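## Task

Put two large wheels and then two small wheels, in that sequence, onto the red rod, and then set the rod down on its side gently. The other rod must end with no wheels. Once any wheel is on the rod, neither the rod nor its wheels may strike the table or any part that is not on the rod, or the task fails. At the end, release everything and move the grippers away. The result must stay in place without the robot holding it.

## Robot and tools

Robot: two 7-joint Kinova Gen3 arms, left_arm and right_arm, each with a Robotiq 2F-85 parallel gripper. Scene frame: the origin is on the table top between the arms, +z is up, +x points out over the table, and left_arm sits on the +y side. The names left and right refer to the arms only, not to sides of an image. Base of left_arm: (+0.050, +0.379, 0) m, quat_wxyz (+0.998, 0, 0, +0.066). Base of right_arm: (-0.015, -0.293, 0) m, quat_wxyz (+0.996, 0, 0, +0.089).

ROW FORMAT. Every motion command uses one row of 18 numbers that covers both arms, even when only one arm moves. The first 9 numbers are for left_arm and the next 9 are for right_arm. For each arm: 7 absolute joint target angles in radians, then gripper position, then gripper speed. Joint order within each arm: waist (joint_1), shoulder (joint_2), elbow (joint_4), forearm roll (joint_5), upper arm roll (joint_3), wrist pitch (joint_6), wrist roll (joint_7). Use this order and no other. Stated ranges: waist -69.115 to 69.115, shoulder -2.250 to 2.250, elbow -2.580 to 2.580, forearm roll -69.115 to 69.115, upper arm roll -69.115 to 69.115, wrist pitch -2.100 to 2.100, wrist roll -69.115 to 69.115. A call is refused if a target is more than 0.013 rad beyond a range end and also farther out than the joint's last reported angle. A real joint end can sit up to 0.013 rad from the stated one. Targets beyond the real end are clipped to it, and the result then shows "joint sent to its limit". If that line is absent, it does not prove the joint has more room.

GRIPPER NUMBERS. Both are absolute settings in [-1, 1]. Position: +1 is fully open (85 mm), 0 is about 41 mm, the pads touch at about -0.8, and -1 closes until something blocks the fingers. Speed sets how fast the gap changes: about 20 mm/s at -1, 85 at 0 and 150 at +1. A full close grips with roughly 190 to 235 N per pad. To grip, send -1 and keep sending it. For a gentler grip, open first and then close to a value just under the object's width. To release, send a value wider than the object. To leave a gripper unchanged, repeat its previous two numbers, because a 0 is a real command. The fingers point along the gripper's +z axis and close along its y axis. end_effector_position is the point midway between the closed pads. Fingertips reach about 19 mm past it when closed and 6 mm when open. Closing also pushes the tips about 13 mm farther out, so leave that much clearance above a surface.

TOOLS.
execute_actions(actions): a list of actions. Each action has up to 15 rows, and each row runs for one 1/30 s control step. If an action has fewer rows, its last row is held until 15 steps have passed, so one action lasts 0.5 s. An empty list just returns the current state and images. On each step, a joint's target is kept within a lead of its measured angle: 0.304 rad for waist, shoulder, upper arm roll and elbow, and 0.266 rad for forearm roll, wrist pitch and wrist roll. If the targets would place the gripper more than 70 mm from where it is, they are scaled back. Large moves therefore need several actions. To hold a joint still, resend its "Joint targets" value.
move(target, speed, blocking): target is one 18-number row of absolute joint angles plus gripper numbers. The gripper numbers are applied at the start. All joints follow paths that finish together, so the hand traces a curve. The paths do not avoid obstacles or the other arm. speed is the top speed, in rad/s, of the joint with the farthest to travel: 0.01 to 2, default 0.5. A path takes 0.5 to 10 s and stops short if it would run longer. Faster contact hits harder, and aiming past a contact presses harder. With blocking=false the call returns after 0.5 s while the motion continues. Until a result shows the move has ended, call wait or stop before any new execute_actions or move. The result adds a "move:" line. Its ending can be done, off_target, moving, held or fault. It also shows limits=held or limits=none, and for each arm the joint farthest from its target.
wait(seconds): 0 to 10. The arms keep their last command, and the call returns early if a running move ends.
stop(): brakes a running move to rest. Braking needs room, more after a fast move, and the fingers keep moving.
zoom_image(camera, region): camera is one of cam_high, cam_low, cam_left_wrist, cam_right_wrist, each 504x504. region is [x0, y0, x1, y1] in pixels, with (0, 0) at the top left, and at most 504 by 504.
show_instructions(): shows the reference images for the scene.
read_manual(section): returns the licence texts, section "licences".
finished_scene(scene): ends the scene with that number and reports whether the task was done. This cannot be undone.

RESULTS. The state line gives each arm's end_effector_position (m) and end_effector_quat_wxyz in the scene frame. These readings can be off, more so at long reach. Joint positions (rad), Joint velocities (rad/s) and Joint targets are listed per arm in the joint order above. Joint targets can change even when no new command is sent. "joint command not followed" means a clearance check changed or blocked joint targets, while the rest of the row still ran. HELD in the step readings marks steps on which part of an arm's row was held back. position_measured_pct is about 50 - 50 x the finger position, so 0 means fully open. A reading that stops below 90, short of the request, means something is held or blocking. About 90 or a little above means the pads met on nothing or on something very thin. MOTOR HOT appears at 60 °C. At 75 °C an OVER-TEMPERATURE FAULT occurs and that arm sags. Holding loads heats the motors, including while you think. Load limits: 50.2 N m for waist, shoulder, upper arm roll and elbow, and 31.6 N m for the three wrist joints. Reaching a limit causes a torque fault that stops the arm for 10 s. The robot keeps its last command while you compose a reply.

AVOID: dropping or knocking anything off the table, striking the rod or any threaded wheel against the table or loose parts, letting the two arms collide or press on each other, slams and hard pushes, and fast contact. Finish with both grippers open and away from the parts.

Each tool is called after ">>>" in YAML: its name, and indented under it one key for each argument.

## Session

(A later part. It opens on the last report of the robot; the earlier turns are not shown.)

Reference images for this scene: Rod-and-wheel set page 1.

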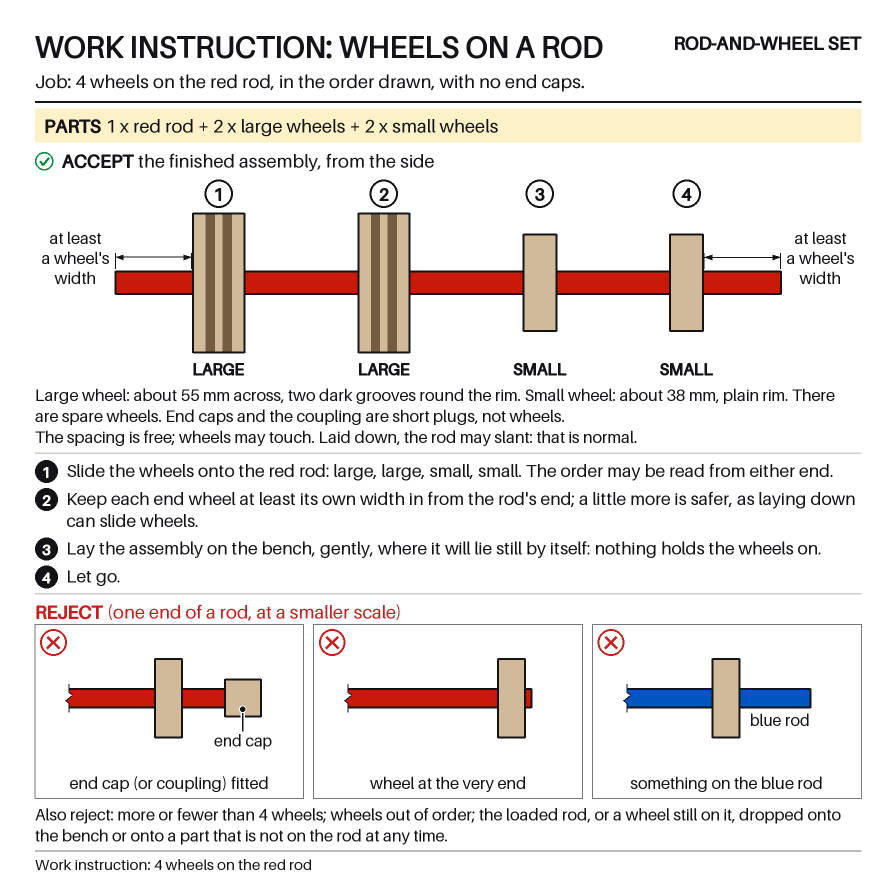

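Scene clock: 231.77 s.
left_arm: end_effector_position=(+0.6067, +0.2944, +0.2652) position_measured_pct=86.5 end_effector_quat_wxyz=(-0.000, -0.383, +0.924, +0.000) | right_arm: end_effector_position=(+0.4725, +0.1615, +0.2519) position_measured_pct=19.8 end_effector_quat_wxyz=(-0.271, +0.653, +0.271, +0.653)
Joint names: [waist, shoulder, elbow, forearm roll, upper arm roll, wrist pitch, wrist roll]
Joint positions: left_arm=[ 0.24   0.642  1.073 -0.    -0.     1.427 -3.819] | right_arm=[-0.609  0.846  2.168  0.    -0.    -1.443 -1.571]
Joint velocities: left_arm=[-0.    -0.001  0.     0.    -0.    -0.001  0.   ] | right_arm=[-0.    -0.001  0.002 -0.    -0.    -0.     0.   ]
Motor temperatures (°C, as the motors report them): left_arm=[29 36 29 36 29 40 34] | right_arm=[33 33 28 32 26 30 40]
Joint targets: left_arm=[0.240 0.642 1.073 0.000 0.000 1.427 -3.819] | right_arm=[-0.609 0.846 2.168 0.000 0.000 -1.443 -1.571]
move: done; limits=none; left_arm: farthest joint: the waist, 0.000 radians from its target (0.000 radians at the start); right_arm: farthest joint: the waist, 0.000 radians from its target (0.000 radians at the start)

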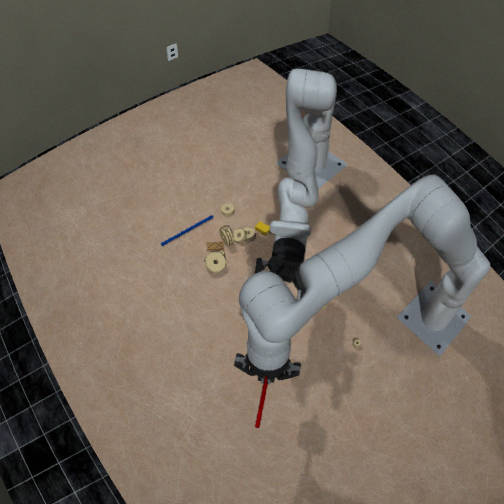

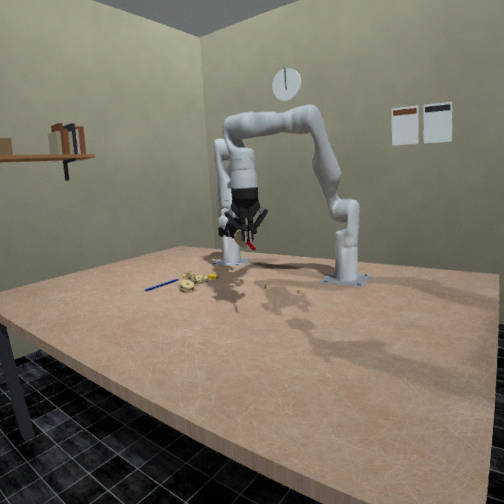

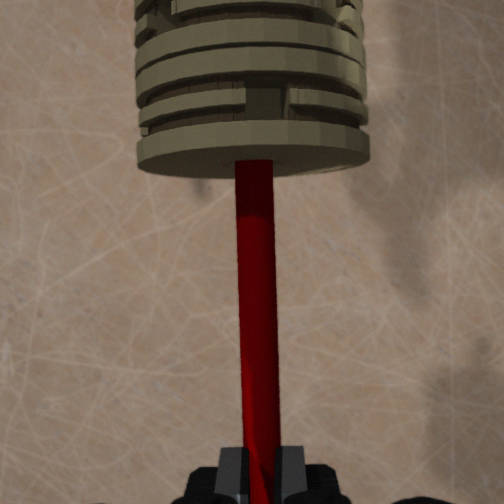

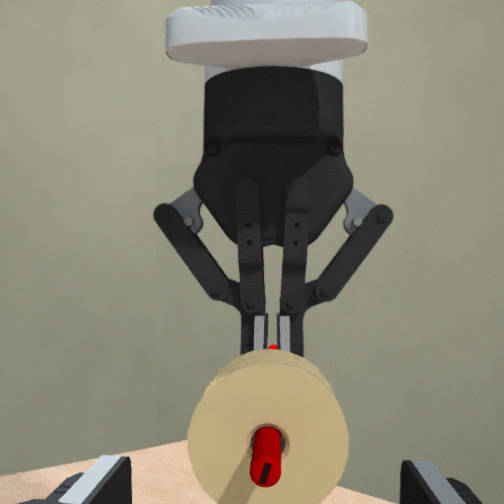

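>>> move:
  target: [0.2397,0.6416,1.0732,0,0,1.4268,-3.8192,-1,0,0.0713,0.3353,2.0600,0,0,0.7463,-1.5708,0.5,0]
  speed: 1.0

>>> move:
  target: [0.2397,0.6416,1.0732,0,0,1.4268,-3.8192,-1,0,0.0713,0.5164,2.1489,0,0,0.4763,-1.5708,0.5,0]
  speed: 0.5

Scene clock: 243.10 s.
left_arm: end_effector_position=(+0.6067, +0.2944, +0.2652) position_measured_pct=86.5 end_effector_quat_wxyz=(-0.000, -0.383, +0.924, +0.000) | right_arm: end_effector_position=(+0.3375, -0.2801, +0.1400) position_measured_pct=25.0 end_effector_quat_wxyz=(+0.000, +0.999, +0.054, -0.000)
Joint names: [waist, shoulder, elbow, forearm roll, upper arm roll, wrist pitch, wrist roll]
Joint positions: left_arm=[ 0.24   0.642  1.073 -0.    -0.     1.427 -3.819] | right_arm=[ 0.071  0.335  2.06   0.     0.     0.746 -1.571]
Joint velocities: left_arm=[-0.    -0.     0.    -0.     0.     0.     0.001] | right_arm=[ 0.002 -0.001 -0.002  0.    -0.     0.    -0.   ]
Motor temperatures (°C, as the motors report them): left_arm=[29 36 29 36 29 40 34] | right_arm=[33 33 28 32 26 30 40]
Joint targets: left_arm=[0.240 0.642 1.073 0.000 0.000 1.427 -3.819] | right_arm=[0.071 0.335 2.060 0.000 0.000 0.746 -1.571]
move: done; limits=none; left_arm: farthest joint: the waist, 0.000 radians from its target (0.000 radians at the start); right_arm: farthest joint: the waist, 0.000 radians from its target (0.680 radians at the start)

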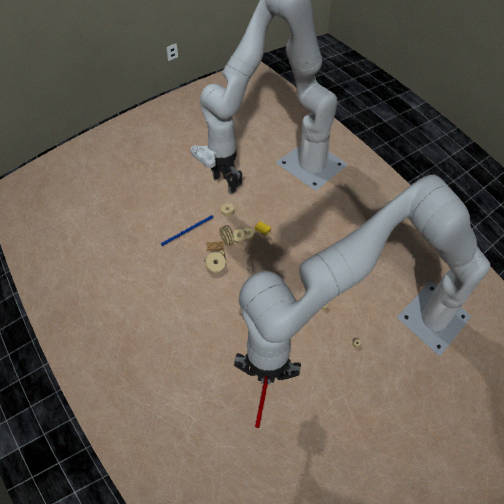

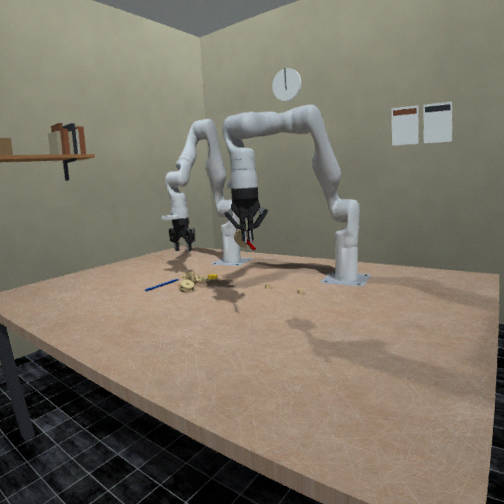

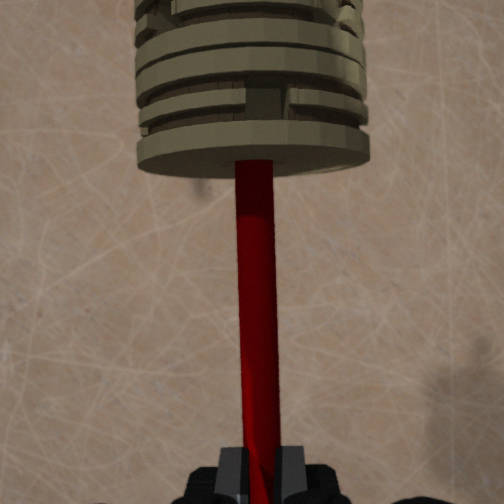

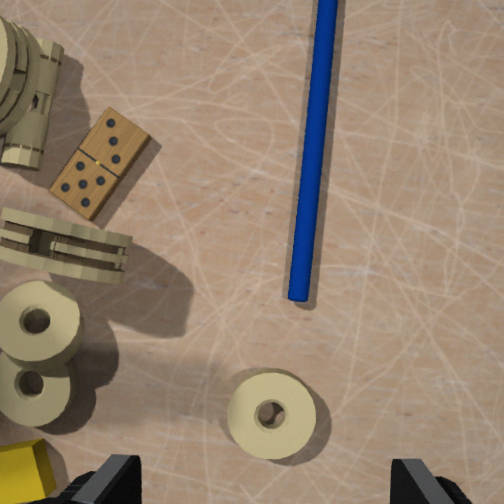

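Scene clock: 244.17 s.
left_arm: end_effector_position=(+0.6067, +0.2944, +0.2652) position_measured_pct=86.5 end_effector_quat_wxyz=(-0.000, -0.383, +0.924, +0.000) | right_arm: end_effector_position=(+0.3376, -0.2801, +0.0601) position_measured_pct=25.0 end_effector_quat_wxyz=(-0.000, +0.999, +0.054, +0.000)
Joint names: [waist, shoulder, elbow, forearm roll, upper arm roll, wrist pitch, wrist roll]
Joint positions: left_arm=[ 0.24   0.642  1.073 -0.    -0.     1.427 -3.819] | right_arm=[ 0.071  0.516  2.149  0.    -0.     0.476 -1.571]
Joint velocities: left_arm=[ 0.001  0.001  0.    -0.001 -0.     0.     0.001] | right_arm=[-0.     0.003 -0.    -0.001  0.    -0.     0.   ]
Motor temperatures (°C, as the motors report them): left_arm=[29 36 29 36 29 40 34] | right_arm=[33 33 28 32 26 30 40]
Joint targets: left_arm=[0.240 0.642 1.073 0.000 0.000 1.427 -3.819] | right_arm=[0.071 0.516 2.149 0.000 0.000 0.476 -1.571]
move: done; limits=none; left_arm: farthest joint: the waist, 0.000 radians from its target (0.000 radians at the start); right_arm: farthest joint: the waist, 0.000 radians from its target (0.000 radians at the start)

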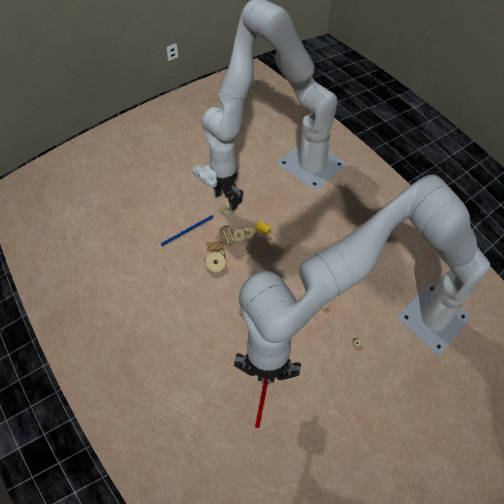

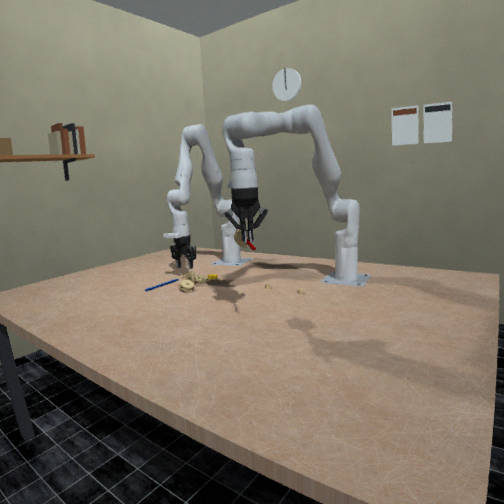

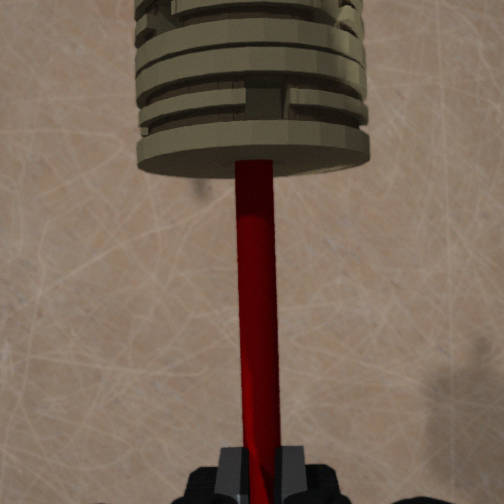

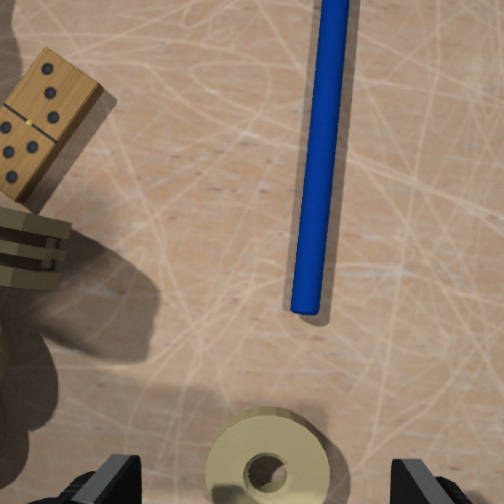

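>>> move:
  target: [0.2397,0.6416,1.0732,0,0,1.4268,-3.8192,-1,0,0.0713,0.6158,2.1820,0,0,0.3438,-1.5708,0.5,0]
  speed: 0.25

>>> execute_actions:
  actions:
    - [[0.2397,0.6416,1.0732,0,0,1.4268,-3.8192,-1,0,0.0713,0.6158,2.1820,0,0,0.3438,-1.5708,-1,0]]
    - [[0.2397,0.6416,1.0732,0,0,1.4268,-3.8192,-1,0,0.0713,0.6158,2.1820,0,0,0.3438,-1.5708,-1,0]]

Scene clock: 249.87 s.
left_arm: end_effector_position=(+0.6067, +0.2944, +0.2652) position_measured_pct=86.5 end_effector_quat_wxyz=(-0.000, -0.383, +0.924, +0.000) | right_arm: end_effector_position=(+0.3347, -0.2804, +0.0211) position_measured_pct=25.0 end_effector_quat_wxyz=(-0.000, +0.999, +0.054, +0.000)
Joint names: [waist, shoulder, elbow, forearm roll, upper arm roll, wrist pitch, wrist roll]
Joint positions: left_arm=[ 0.24   0.642  1.073 -0.    -0.     1.427 -3.819] | right_arm=[ 0.071  0.615  2.182 -0.    -0.     0.344 -1.571]
Joint velocities: left_arm=[ 0.     0.001 -0.     0.001 -0.    -0.002 -0.001] | right_arm=[ 0.     0.003  0.001  0.     0.    -0.     0.   ]
Motor temperatures (°C, as the motors report them): left_arm=[29 36 29 36 29 40 34] | right_arm=[33 33 28 32 26 30 40]
Joint targets: left_arm=[0.240 0.642 1.073 0.000 0.000 1.427 -3.819] | right_arm=[0.071 0.616 2.182 0.000 0.000 0.344 -1.571]
move: done; limits=none; left_arm: farthest joint: the waist, 0.000 radians from its target (0.000 radians at the start); right_arm: farthest joint: the waist, 0.000 radians from its target (0.000 radians at the start)

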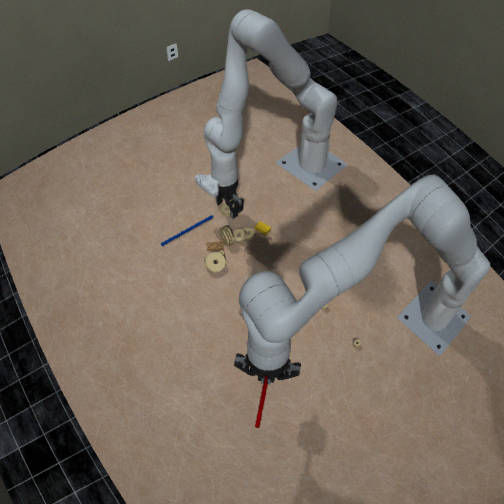

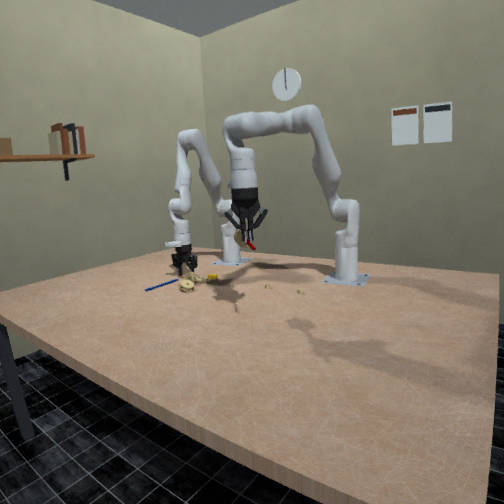

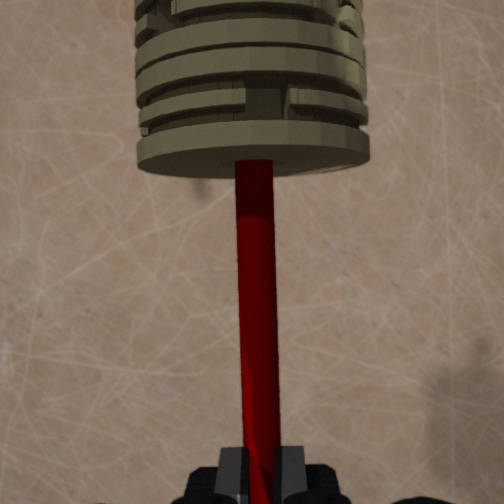

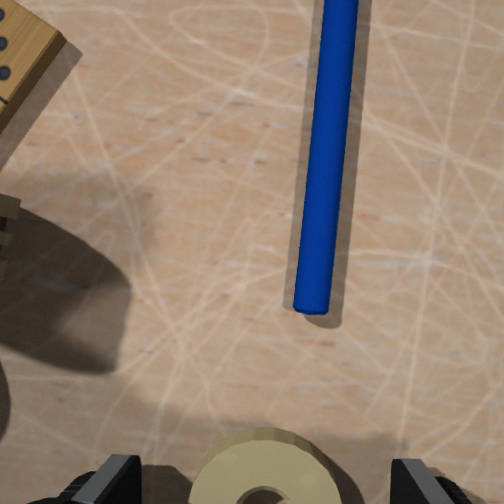

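Scene clock: 250.87 s.
left_arm: end_effector_position=(+0.6067, +0.2944, +0.2652) position_measured_pct=86.5 end_effector_quat_wxyz=(-0.000, -0.383, +0.924, +0.000) | right_arm: end_effector_position=(+0.3346, -0.2805, +0.0218) position_measured_pct=56.7 end_effector_quat_wxyz=(-0.000, +0.999, +0.054, +0.000)
Joint names: [waist, shoulder, elbow, forearm roll, upper arm roll, wrist pitch, wrist roll]
Joint positions: left_arm=[ 0.24   0.642  1.073 -0.    -0.     1.427 -3.819] | right_arm=[ 0.071  0.613  2.182 -0.     0.     0.345 -1.571]
Joint velocities: left_arm=[-0.001  0.     0.     0.     0.    -0.     0.   ] | right_arm=[ 0.001 -0.     0.     0.     0.    -0.     0.   ]
Motor temperatures (°C, as the motors report them): left_arm=[29 36 29 36 29 40 34] | right_arm=[33 33 28 32 26 30 40]
Joint targets: left_arm=[0.240 0.642 1.073 0.000 0.000 1.427 -3.819] | right_arm=[0.071 0.616 2.182 0.000 0.000 0.344 -1.571]
Step readings (joint positions; steps 1 to 15: 1st action; 16 to 30: 2nd action):
0: left_arm=[0.240 0.642 1.073 -0.000 -0.000 1.427 -3.819] | right_arm=[0.071 0.615 2.182 -0.000 -0.000 0.344 -1.571]
1: left_arm=[0.240 0.642 1.073 -0.000 -0.000 1.427 -3.819] | right_arm=[0.071 0.616 2.182 0.000 -0.000 0.344 -1.571]
2: left_arm=[0.240 0.642 1.073 -0.000 -0.000 1.427 -3.819] | right_arm=[0.071 0.616 2.182 0.000 0.000 0.344 -1.571]
4: left_arm=[0.240 0.642 1.073 -0.000 -0.000 1.427 -3.819] | right_arm=[0.071 0.616 2.182 0.000 0.000 0.344 -1.571]
8: left_arm=[0.240 0.642 1.073 -0.000 -0.000 1.427 -3.819] | right_arm=[0.071 0.616 2.182 -0.000 0.000 0.344 -1.571]
15: left_arm=[0.240 0.642 1.073 -0.000 -0.000 1.427 -3.819] | right_arm=[0.071 0.613 2.182 -0.000 0.000 0.345 -1.571]
16: left_arm=[0.240 0.642 1.073 -0.000 -0.000 1.427 -3.819] | right_arm=[0.071 0.613 2.182 -0.000 0.000 0.345 -1.571]
17: left_arm=[0.240 0.642 1.073 -0.000 -0.000 1.427 -3.819] | right_arm=[0.071 0.613 2.182 -0.000 0.000 0.345 -1.571]
19: left_arm=[0.240 0.642 1.073 -0.000 -0.000 1.427 -3.819] | right_arm=[0.071 0.613 2.182 -0.000 0.000 0.345 -1.571]
23: left_arm=[0.240 0.642 1.073 -0.000 -0.000 1.427 -3.819] | right_arm=[0.071 0.613 2.182 -0.000 0.000 0.345 -1.571]
30: Joint positions above

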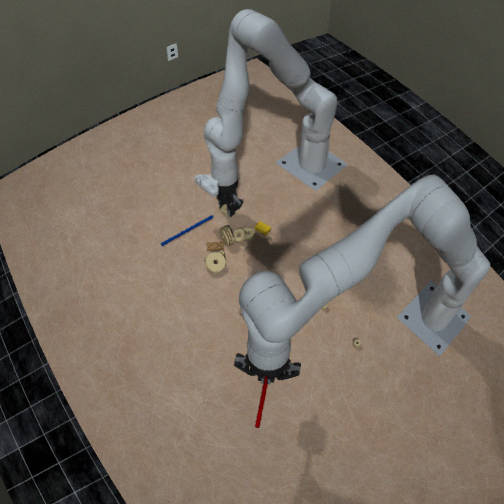

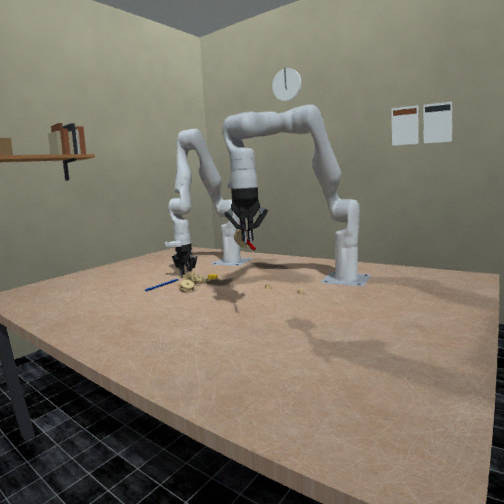

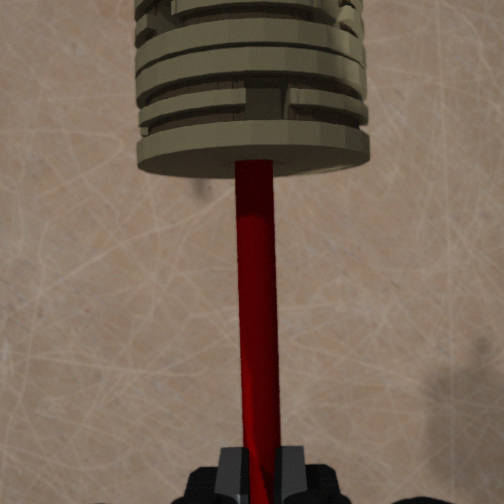

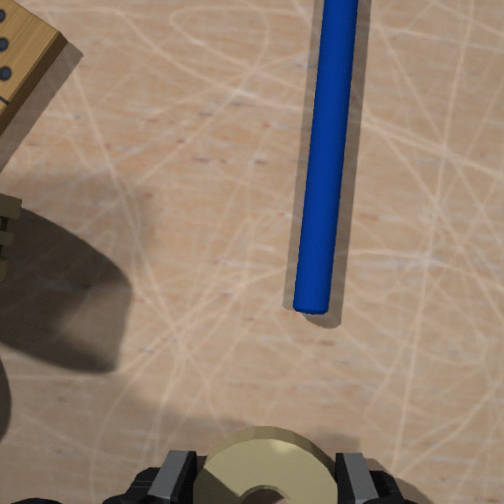

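>>> move:
  target: [0.2397,0.6416,1.0732,0,0,1.4268,-3.8192,-1,0,0.0713,0.3353,2.0600,0,0,0.7463,-1.5708,-1,0]
  speed: 0.6

>>> move:
  target: [0.2397,0.6416,1.0732,0,0,1.4268,-3.8192,-1,0,-0.6092,0.976,2.3205,0,0,-1.7257,-1.5708,-1,0]
  speed: 1.0

>>> move:
  target: [0.2397,0.6416,1.0732,0,0,1.4268,-3.8192,-1,0,-0.6092,0.9655,2.1475,0,0,-1.5422,-1.5708,-1,0]
  speed: 0.4

>>> move:
  target: [0.2397,0.6416,1.0732,0,0,1.4268,-3.8192,-1,0,-0.6092,0.8459,2.1684,0,0,-1.4435,-1.5708,-1,0]
  speed: 0.3

Scene clock: 256.90 s.
left_arm: end_effector_position=(+0.6067, +0.2944, +0.2652) position_measured_pct=86.5 end_effector_quat_wxyz=(-0.000, -0.383, +0.924, +0.000) | right_arm: end_effector_position=(+0.3375, -0.2801, +0.1399) position_measured_pct=56.7 end_effector_quat_wxyz=(+0.000, +0.999, +0.054, -0.000)
Joint names: [waist, shoulder, elbow, forearm roll, upper arm roll, wrist pitch, wrist roll]
Joint positions: left_arm=[ 0.24   0.642  1.073 -0.    -0.     1.427 -3.819] | right_arm=[ 0.071  0.336  2.06   0.     0.     0.746 -1.571]
Joint velocities: left_arm=[ 0.     0.    -0.    -0.001 -0.     0.001  0.   ] | right_arm=[-0.001 -0.002 -0.001 -0.001 -0.     0.     0.   ]
Motor temperatures (°C, as the motors report them): left_arm=[29 36 29 36 29 40 34] | right_arm=[33 33 28 32 26 30 40]
Joint targets: left_arm=[0.240 0.642 1.073 0.000 0.000 1.427 -3.819] | right_arm=[0.071 0.335 2.060 0.000 0.000 0.746 -1.571]
move: done; limits=none; left_arm: farthest joint: the waist, 0.000 radians from its target (0.000 radians at the start); right_arm: farthest joint: the waist, 0.000 radians from its target (0.000 radians at the start)

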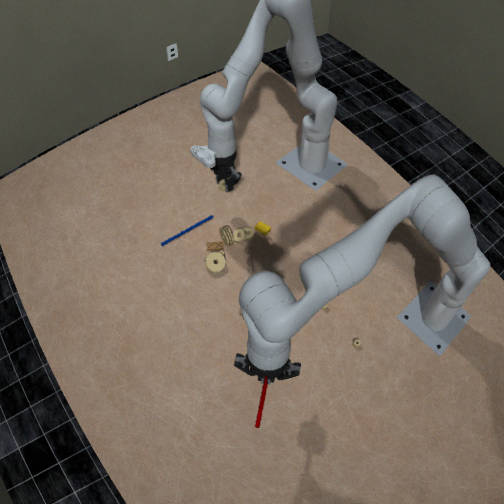

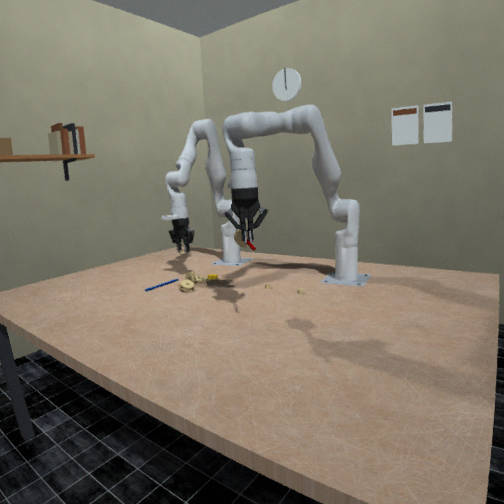

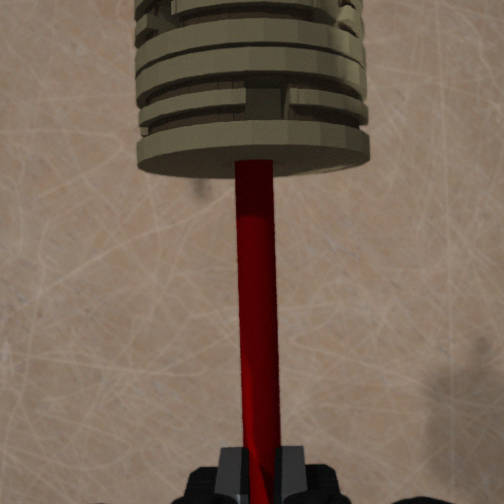

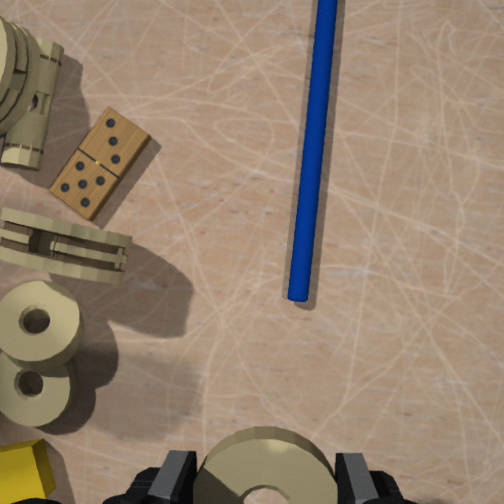

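Scene clock: 259.97 s.
left_arm: end_effector_position=(+0.6067, +0.2944, +0.2652) position_measured_pct=86.5 end_effector_quat_wxyz=(-0.000, -0.383, +0.924, +0.000) | right_arm: end_effector_position=(+0.4339, +0.1225, +0.2102) position_measured_pct=56.7 end_effector_quat_wxyz=(-0.271, +0.653, +0.271, +0.653)
Joint names: [waist, shoulder, elbow, forearm roll, upper arm roll, wrist pitch, wrist roll]
Joint positions: left_arm=[ 0.24   0.642  1.073 -0.    -0.     1.427 -3.819] | right_arm=[-0.609  0.976  2.32   0.    -0.    -1.726 -1.571]
Joint velocities: left_arm=[ 0.     0.001  0.    -0.001  0.    -0.    -0.   ] | right_arm=[-0.003  0.003 -0.002  0.     0.    -0.     0.   ]
Motor temperatures (°C, as the motors report them): left_arm=[29 36 29 36 29 40 34] | right_arm=[33 33 28 32 26 30 40]
Joint targets: left_arm=[0.240 0.642 1.073 0.000 0.000 1.427 -3.819] | right_arm=[-0.609 0.976 2.321 0.000 0.000 -1.726 -1.571]
move: done; limits=none; left_arm: farthest joint: the waist, 0.000 radians from its target (0.000 radians at the start); right_arm: farthest joint: the waist, 0.000 radians from its target (0.681 radians at the start)

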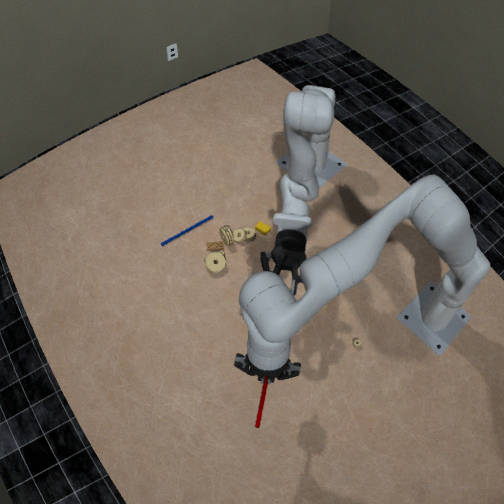

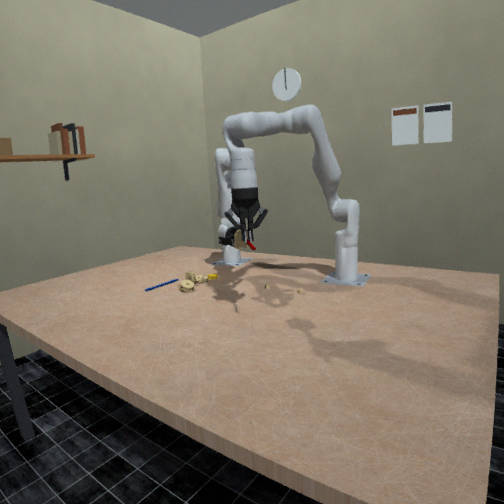

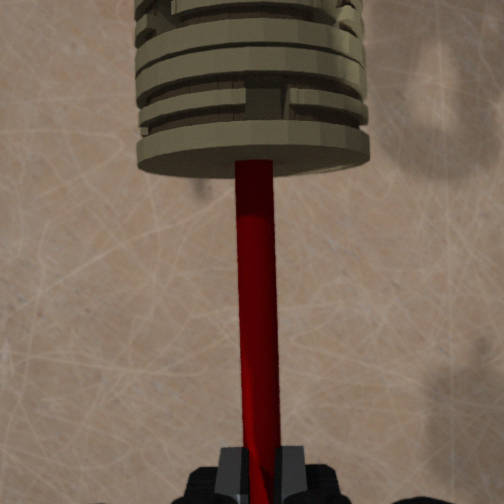

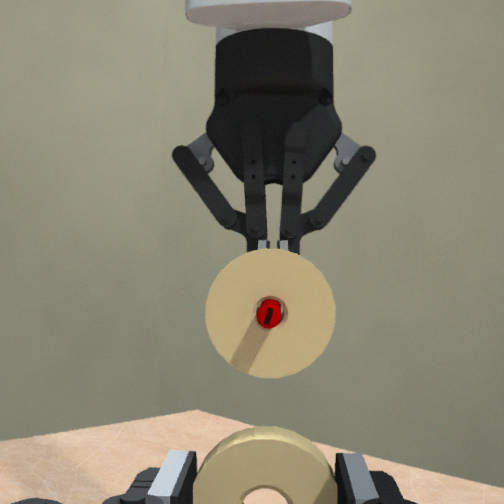

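Scene clock: 260.87 s.
left_arm: end_effector_position=(+0.6067, +0.2944, +0.2652) position_measured_pct=86.5 end_effector_quat_wxyz=(-0.000, -0.383, +0.924, +0.000) | right_arm: end_effector_position=(+0.4726, +0.1616, +0.2100) position_measured_pct=56.7 end_effector_quat_wxyz=(-0.271, +0.653, +0.271, +0.653)
Joint names: [waist, shoulder, elbow, forearm roll, upper arm roll, wrist pitch, wrist roll]
Joint positions: left_arm=[ 0.24   0.642  1.073 -0.    -0.     1.427 -3.819] | right_arm=[-0.609  0.966  2.148 -0.     0.    -1.542 -1.571]
Joint velocities: left_arm=[ 0. -0.  0. -0. -0.  0.  0.] | right_arm=[ 0.    -0.    -0.001  0.    -0.     0.     0.   ]
Motor temperatures (°C, as the motors report them): left_arm=[29 36 29 36 29 40 34] | right_arm=[33 33 28 32 26 30 40]
Joint targets: left_arm=[0.240 0.642 1.073 0.000 0.000 1.427 -3.819] | right_arm=[-0.609 0.966 2.147 0.000 0.000 -1.542 -1.571]
move: done; limits=none; left_arm: farthest joint: the waist, 0.000 radians from its target (0.000 radians at the start); right_arm: farthest joint: the waist, 0.000 radians from its target (0.000 radians at the start)

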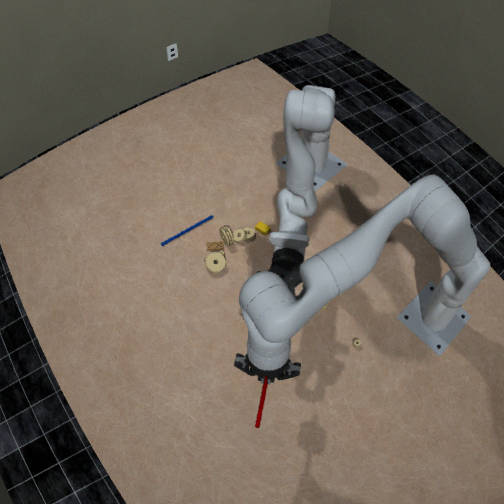

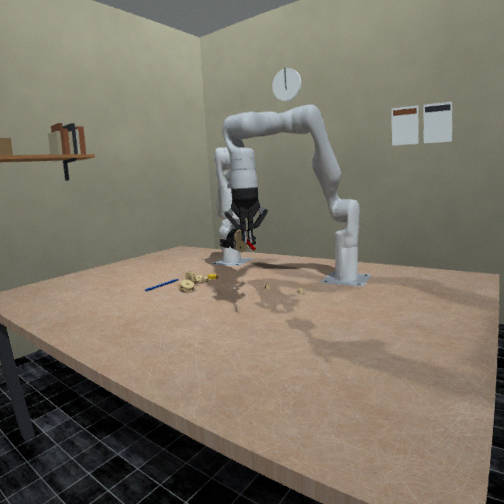

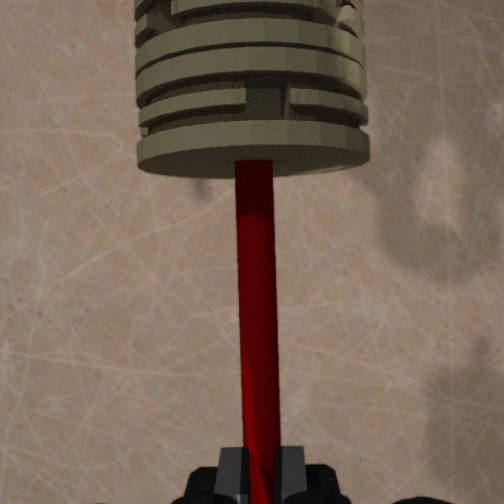

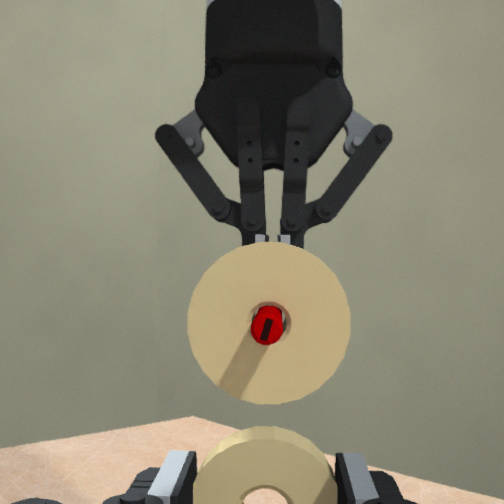

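Scene clock: 261.77 s.
left_arm: end_effector_position=(+0.6067, +0.2944, +0.2652) position_measured_pct=86.5 end_effector_quat_wxyz=(-0.000, -0.383, +0.924, +0.000) | right_arm: end_effector_position=(+0.4725, +0.1615, +0.2518) position_measured_pct=56.7 end_effector_quat_wxyz=(-0.271, +0.653, +0.271, +0.653)
Joint names: [waist, shoulder, elbow, forearm roll, upper arm roll, wrist pitch, wrist roll]
Joint positions: left_arm=[ 0.24   0.642  1.073 -0.    -0.     1.427 -3.819] | right_arm=[-0.609  0.846  2.168 -0.     0.    -1.444 -1.571]
Joint velocities: left_arm=[ 0.    -0.     0.    -0.001 -0.     0.001  0.001] | right_arm=[ 0.    -0.003  0.     0.    -0.     0.    -0.   ]
Motor temperatures (°C, as the motors report them): left_arm=[29 36 29 36 29 40 34] | right_arm=[33 33 28 32 26 30 40]
Joint targets: left_arm=[0.240 0.642 1.073 0.000 0.000 1.427 -3.819] | right_arm=[-0.609 0.846 2.168 0.000 0.000 -1.443 -1.571]
move: done; limits=none; left_arm: farthest joint: the waist, 0.000 radians from its target (0.000 radians at the start); right_arm: farthest joint: the waist, 0.000 radians from its target (0.000 radians at the start)

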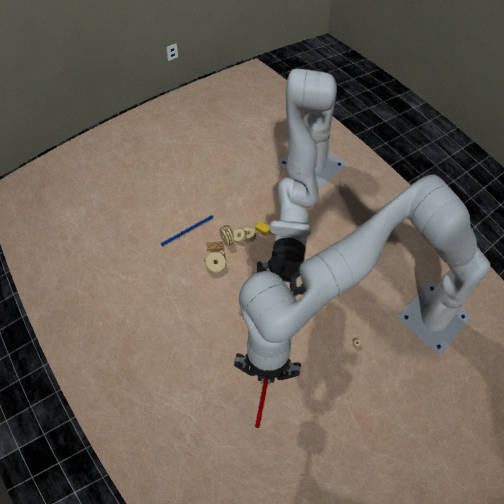

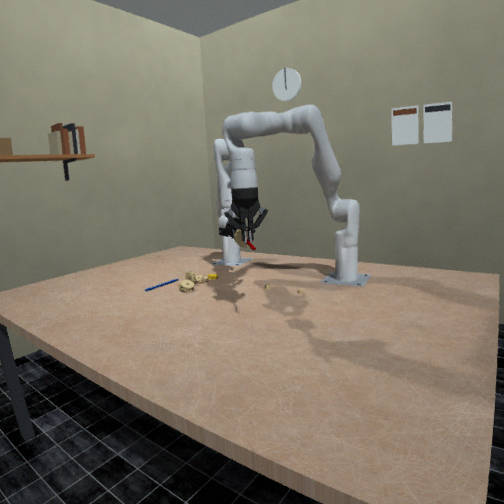

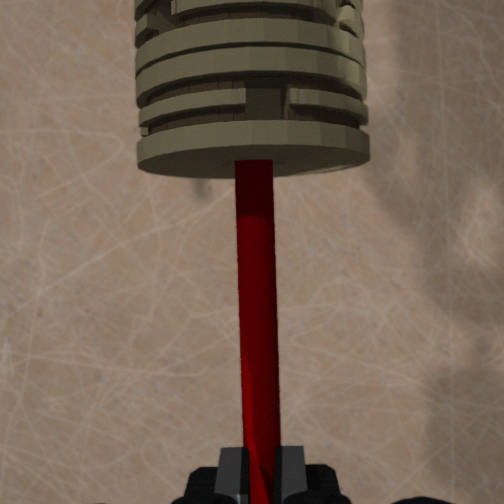

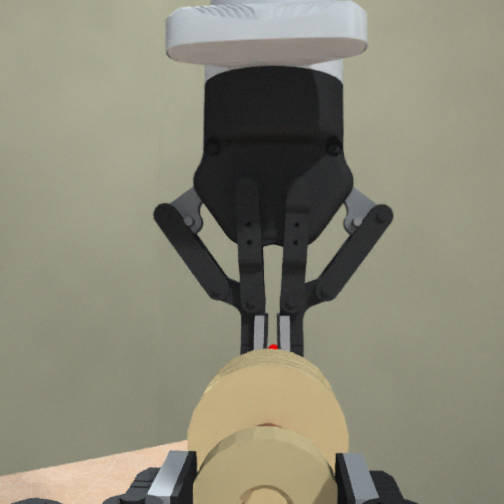

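>>> move:
  target: [0.2397,0.6416,1.0732,0,0,1.4268,-3.8192,-1,0,-0.6092,0.8629,2.0530,0,0,-1.3451,-1.5708,-1,0]
  speed: 0.08

Scene clock: 266.77 s.
left_arm: end_effector_position=(+0.6067, +0.2944, +0.2651) position_measured_pct=86.5 end_effector_quat_wxyz=(-0.000, -0.383, +0.924, +0.000) | right_arm: end_effector_position=(+0.4972, +0.1865, +0.2522) position_measured_pct=56.7 end_effector_quat_wxyz=(-0.271, +0.653, +0.271, +0.653)
Joint names: [waist, shoulder, elbow, forearm roll, upper arm roll, wrist pitch, wrist roll]
Joint positions: left_arm=[ 0.24   0.642  1.073 -0.    -0.     1.427 -3.819] | right_arm=[-0.609  0.863  2.053  0.    -0.    -1.345 -1.571]
Joint velocities: left_arm=[ 0.    -0.001  0.    -0.    -0.     0.001 -0.   ] | right_arm=[-0.001  0.    -0.     0.    -0.     0.     0.   ]
Motor temperatures (°C, as the motors report them): left_arm=[29 36 29 36 29 40 34] | right_arm=[33 33 28 32 26 30 40]
Joint targets: left_arm=[0.240 0.642 1.073 0.000 0.000 1.427 -3.819] | right_arm=[-0.609 0.863 2.053 0.000 0.000 -1.345 -1.571]
move: done; limits=none; left_arm: farthest joint: the shoulder, 0.001 radians from its target (0.000 radians at the start); right_arm: farthest joint: the waist, 0.000 radians from its target (0.000 radians at the start)

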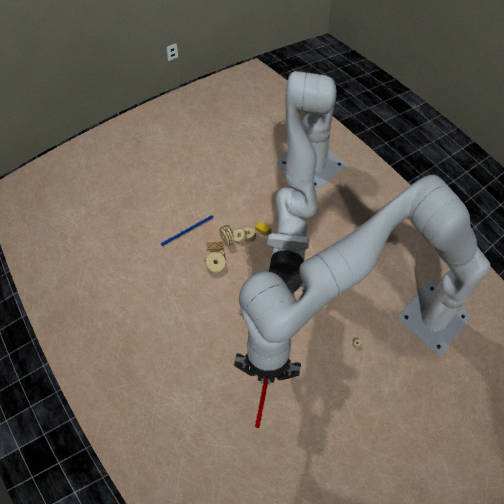

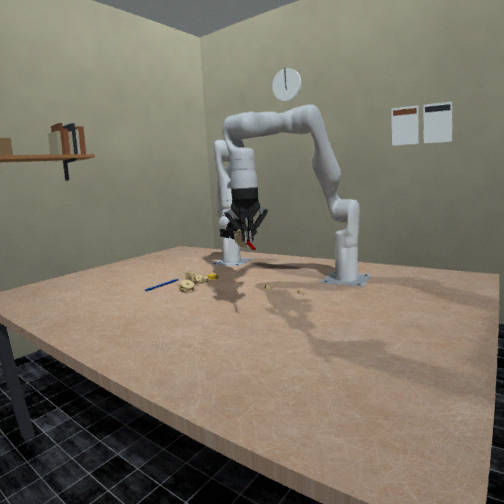

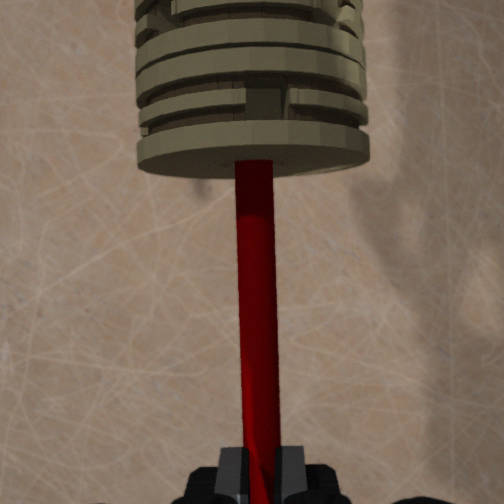

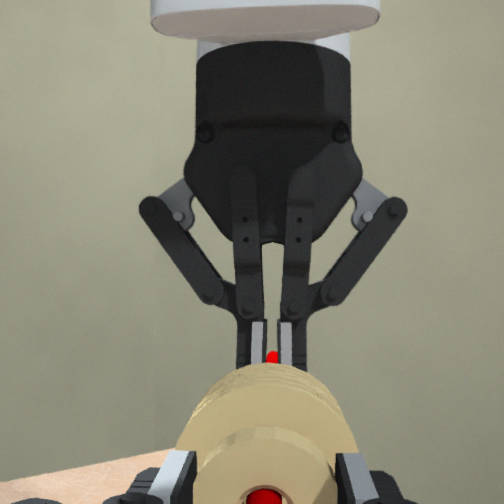

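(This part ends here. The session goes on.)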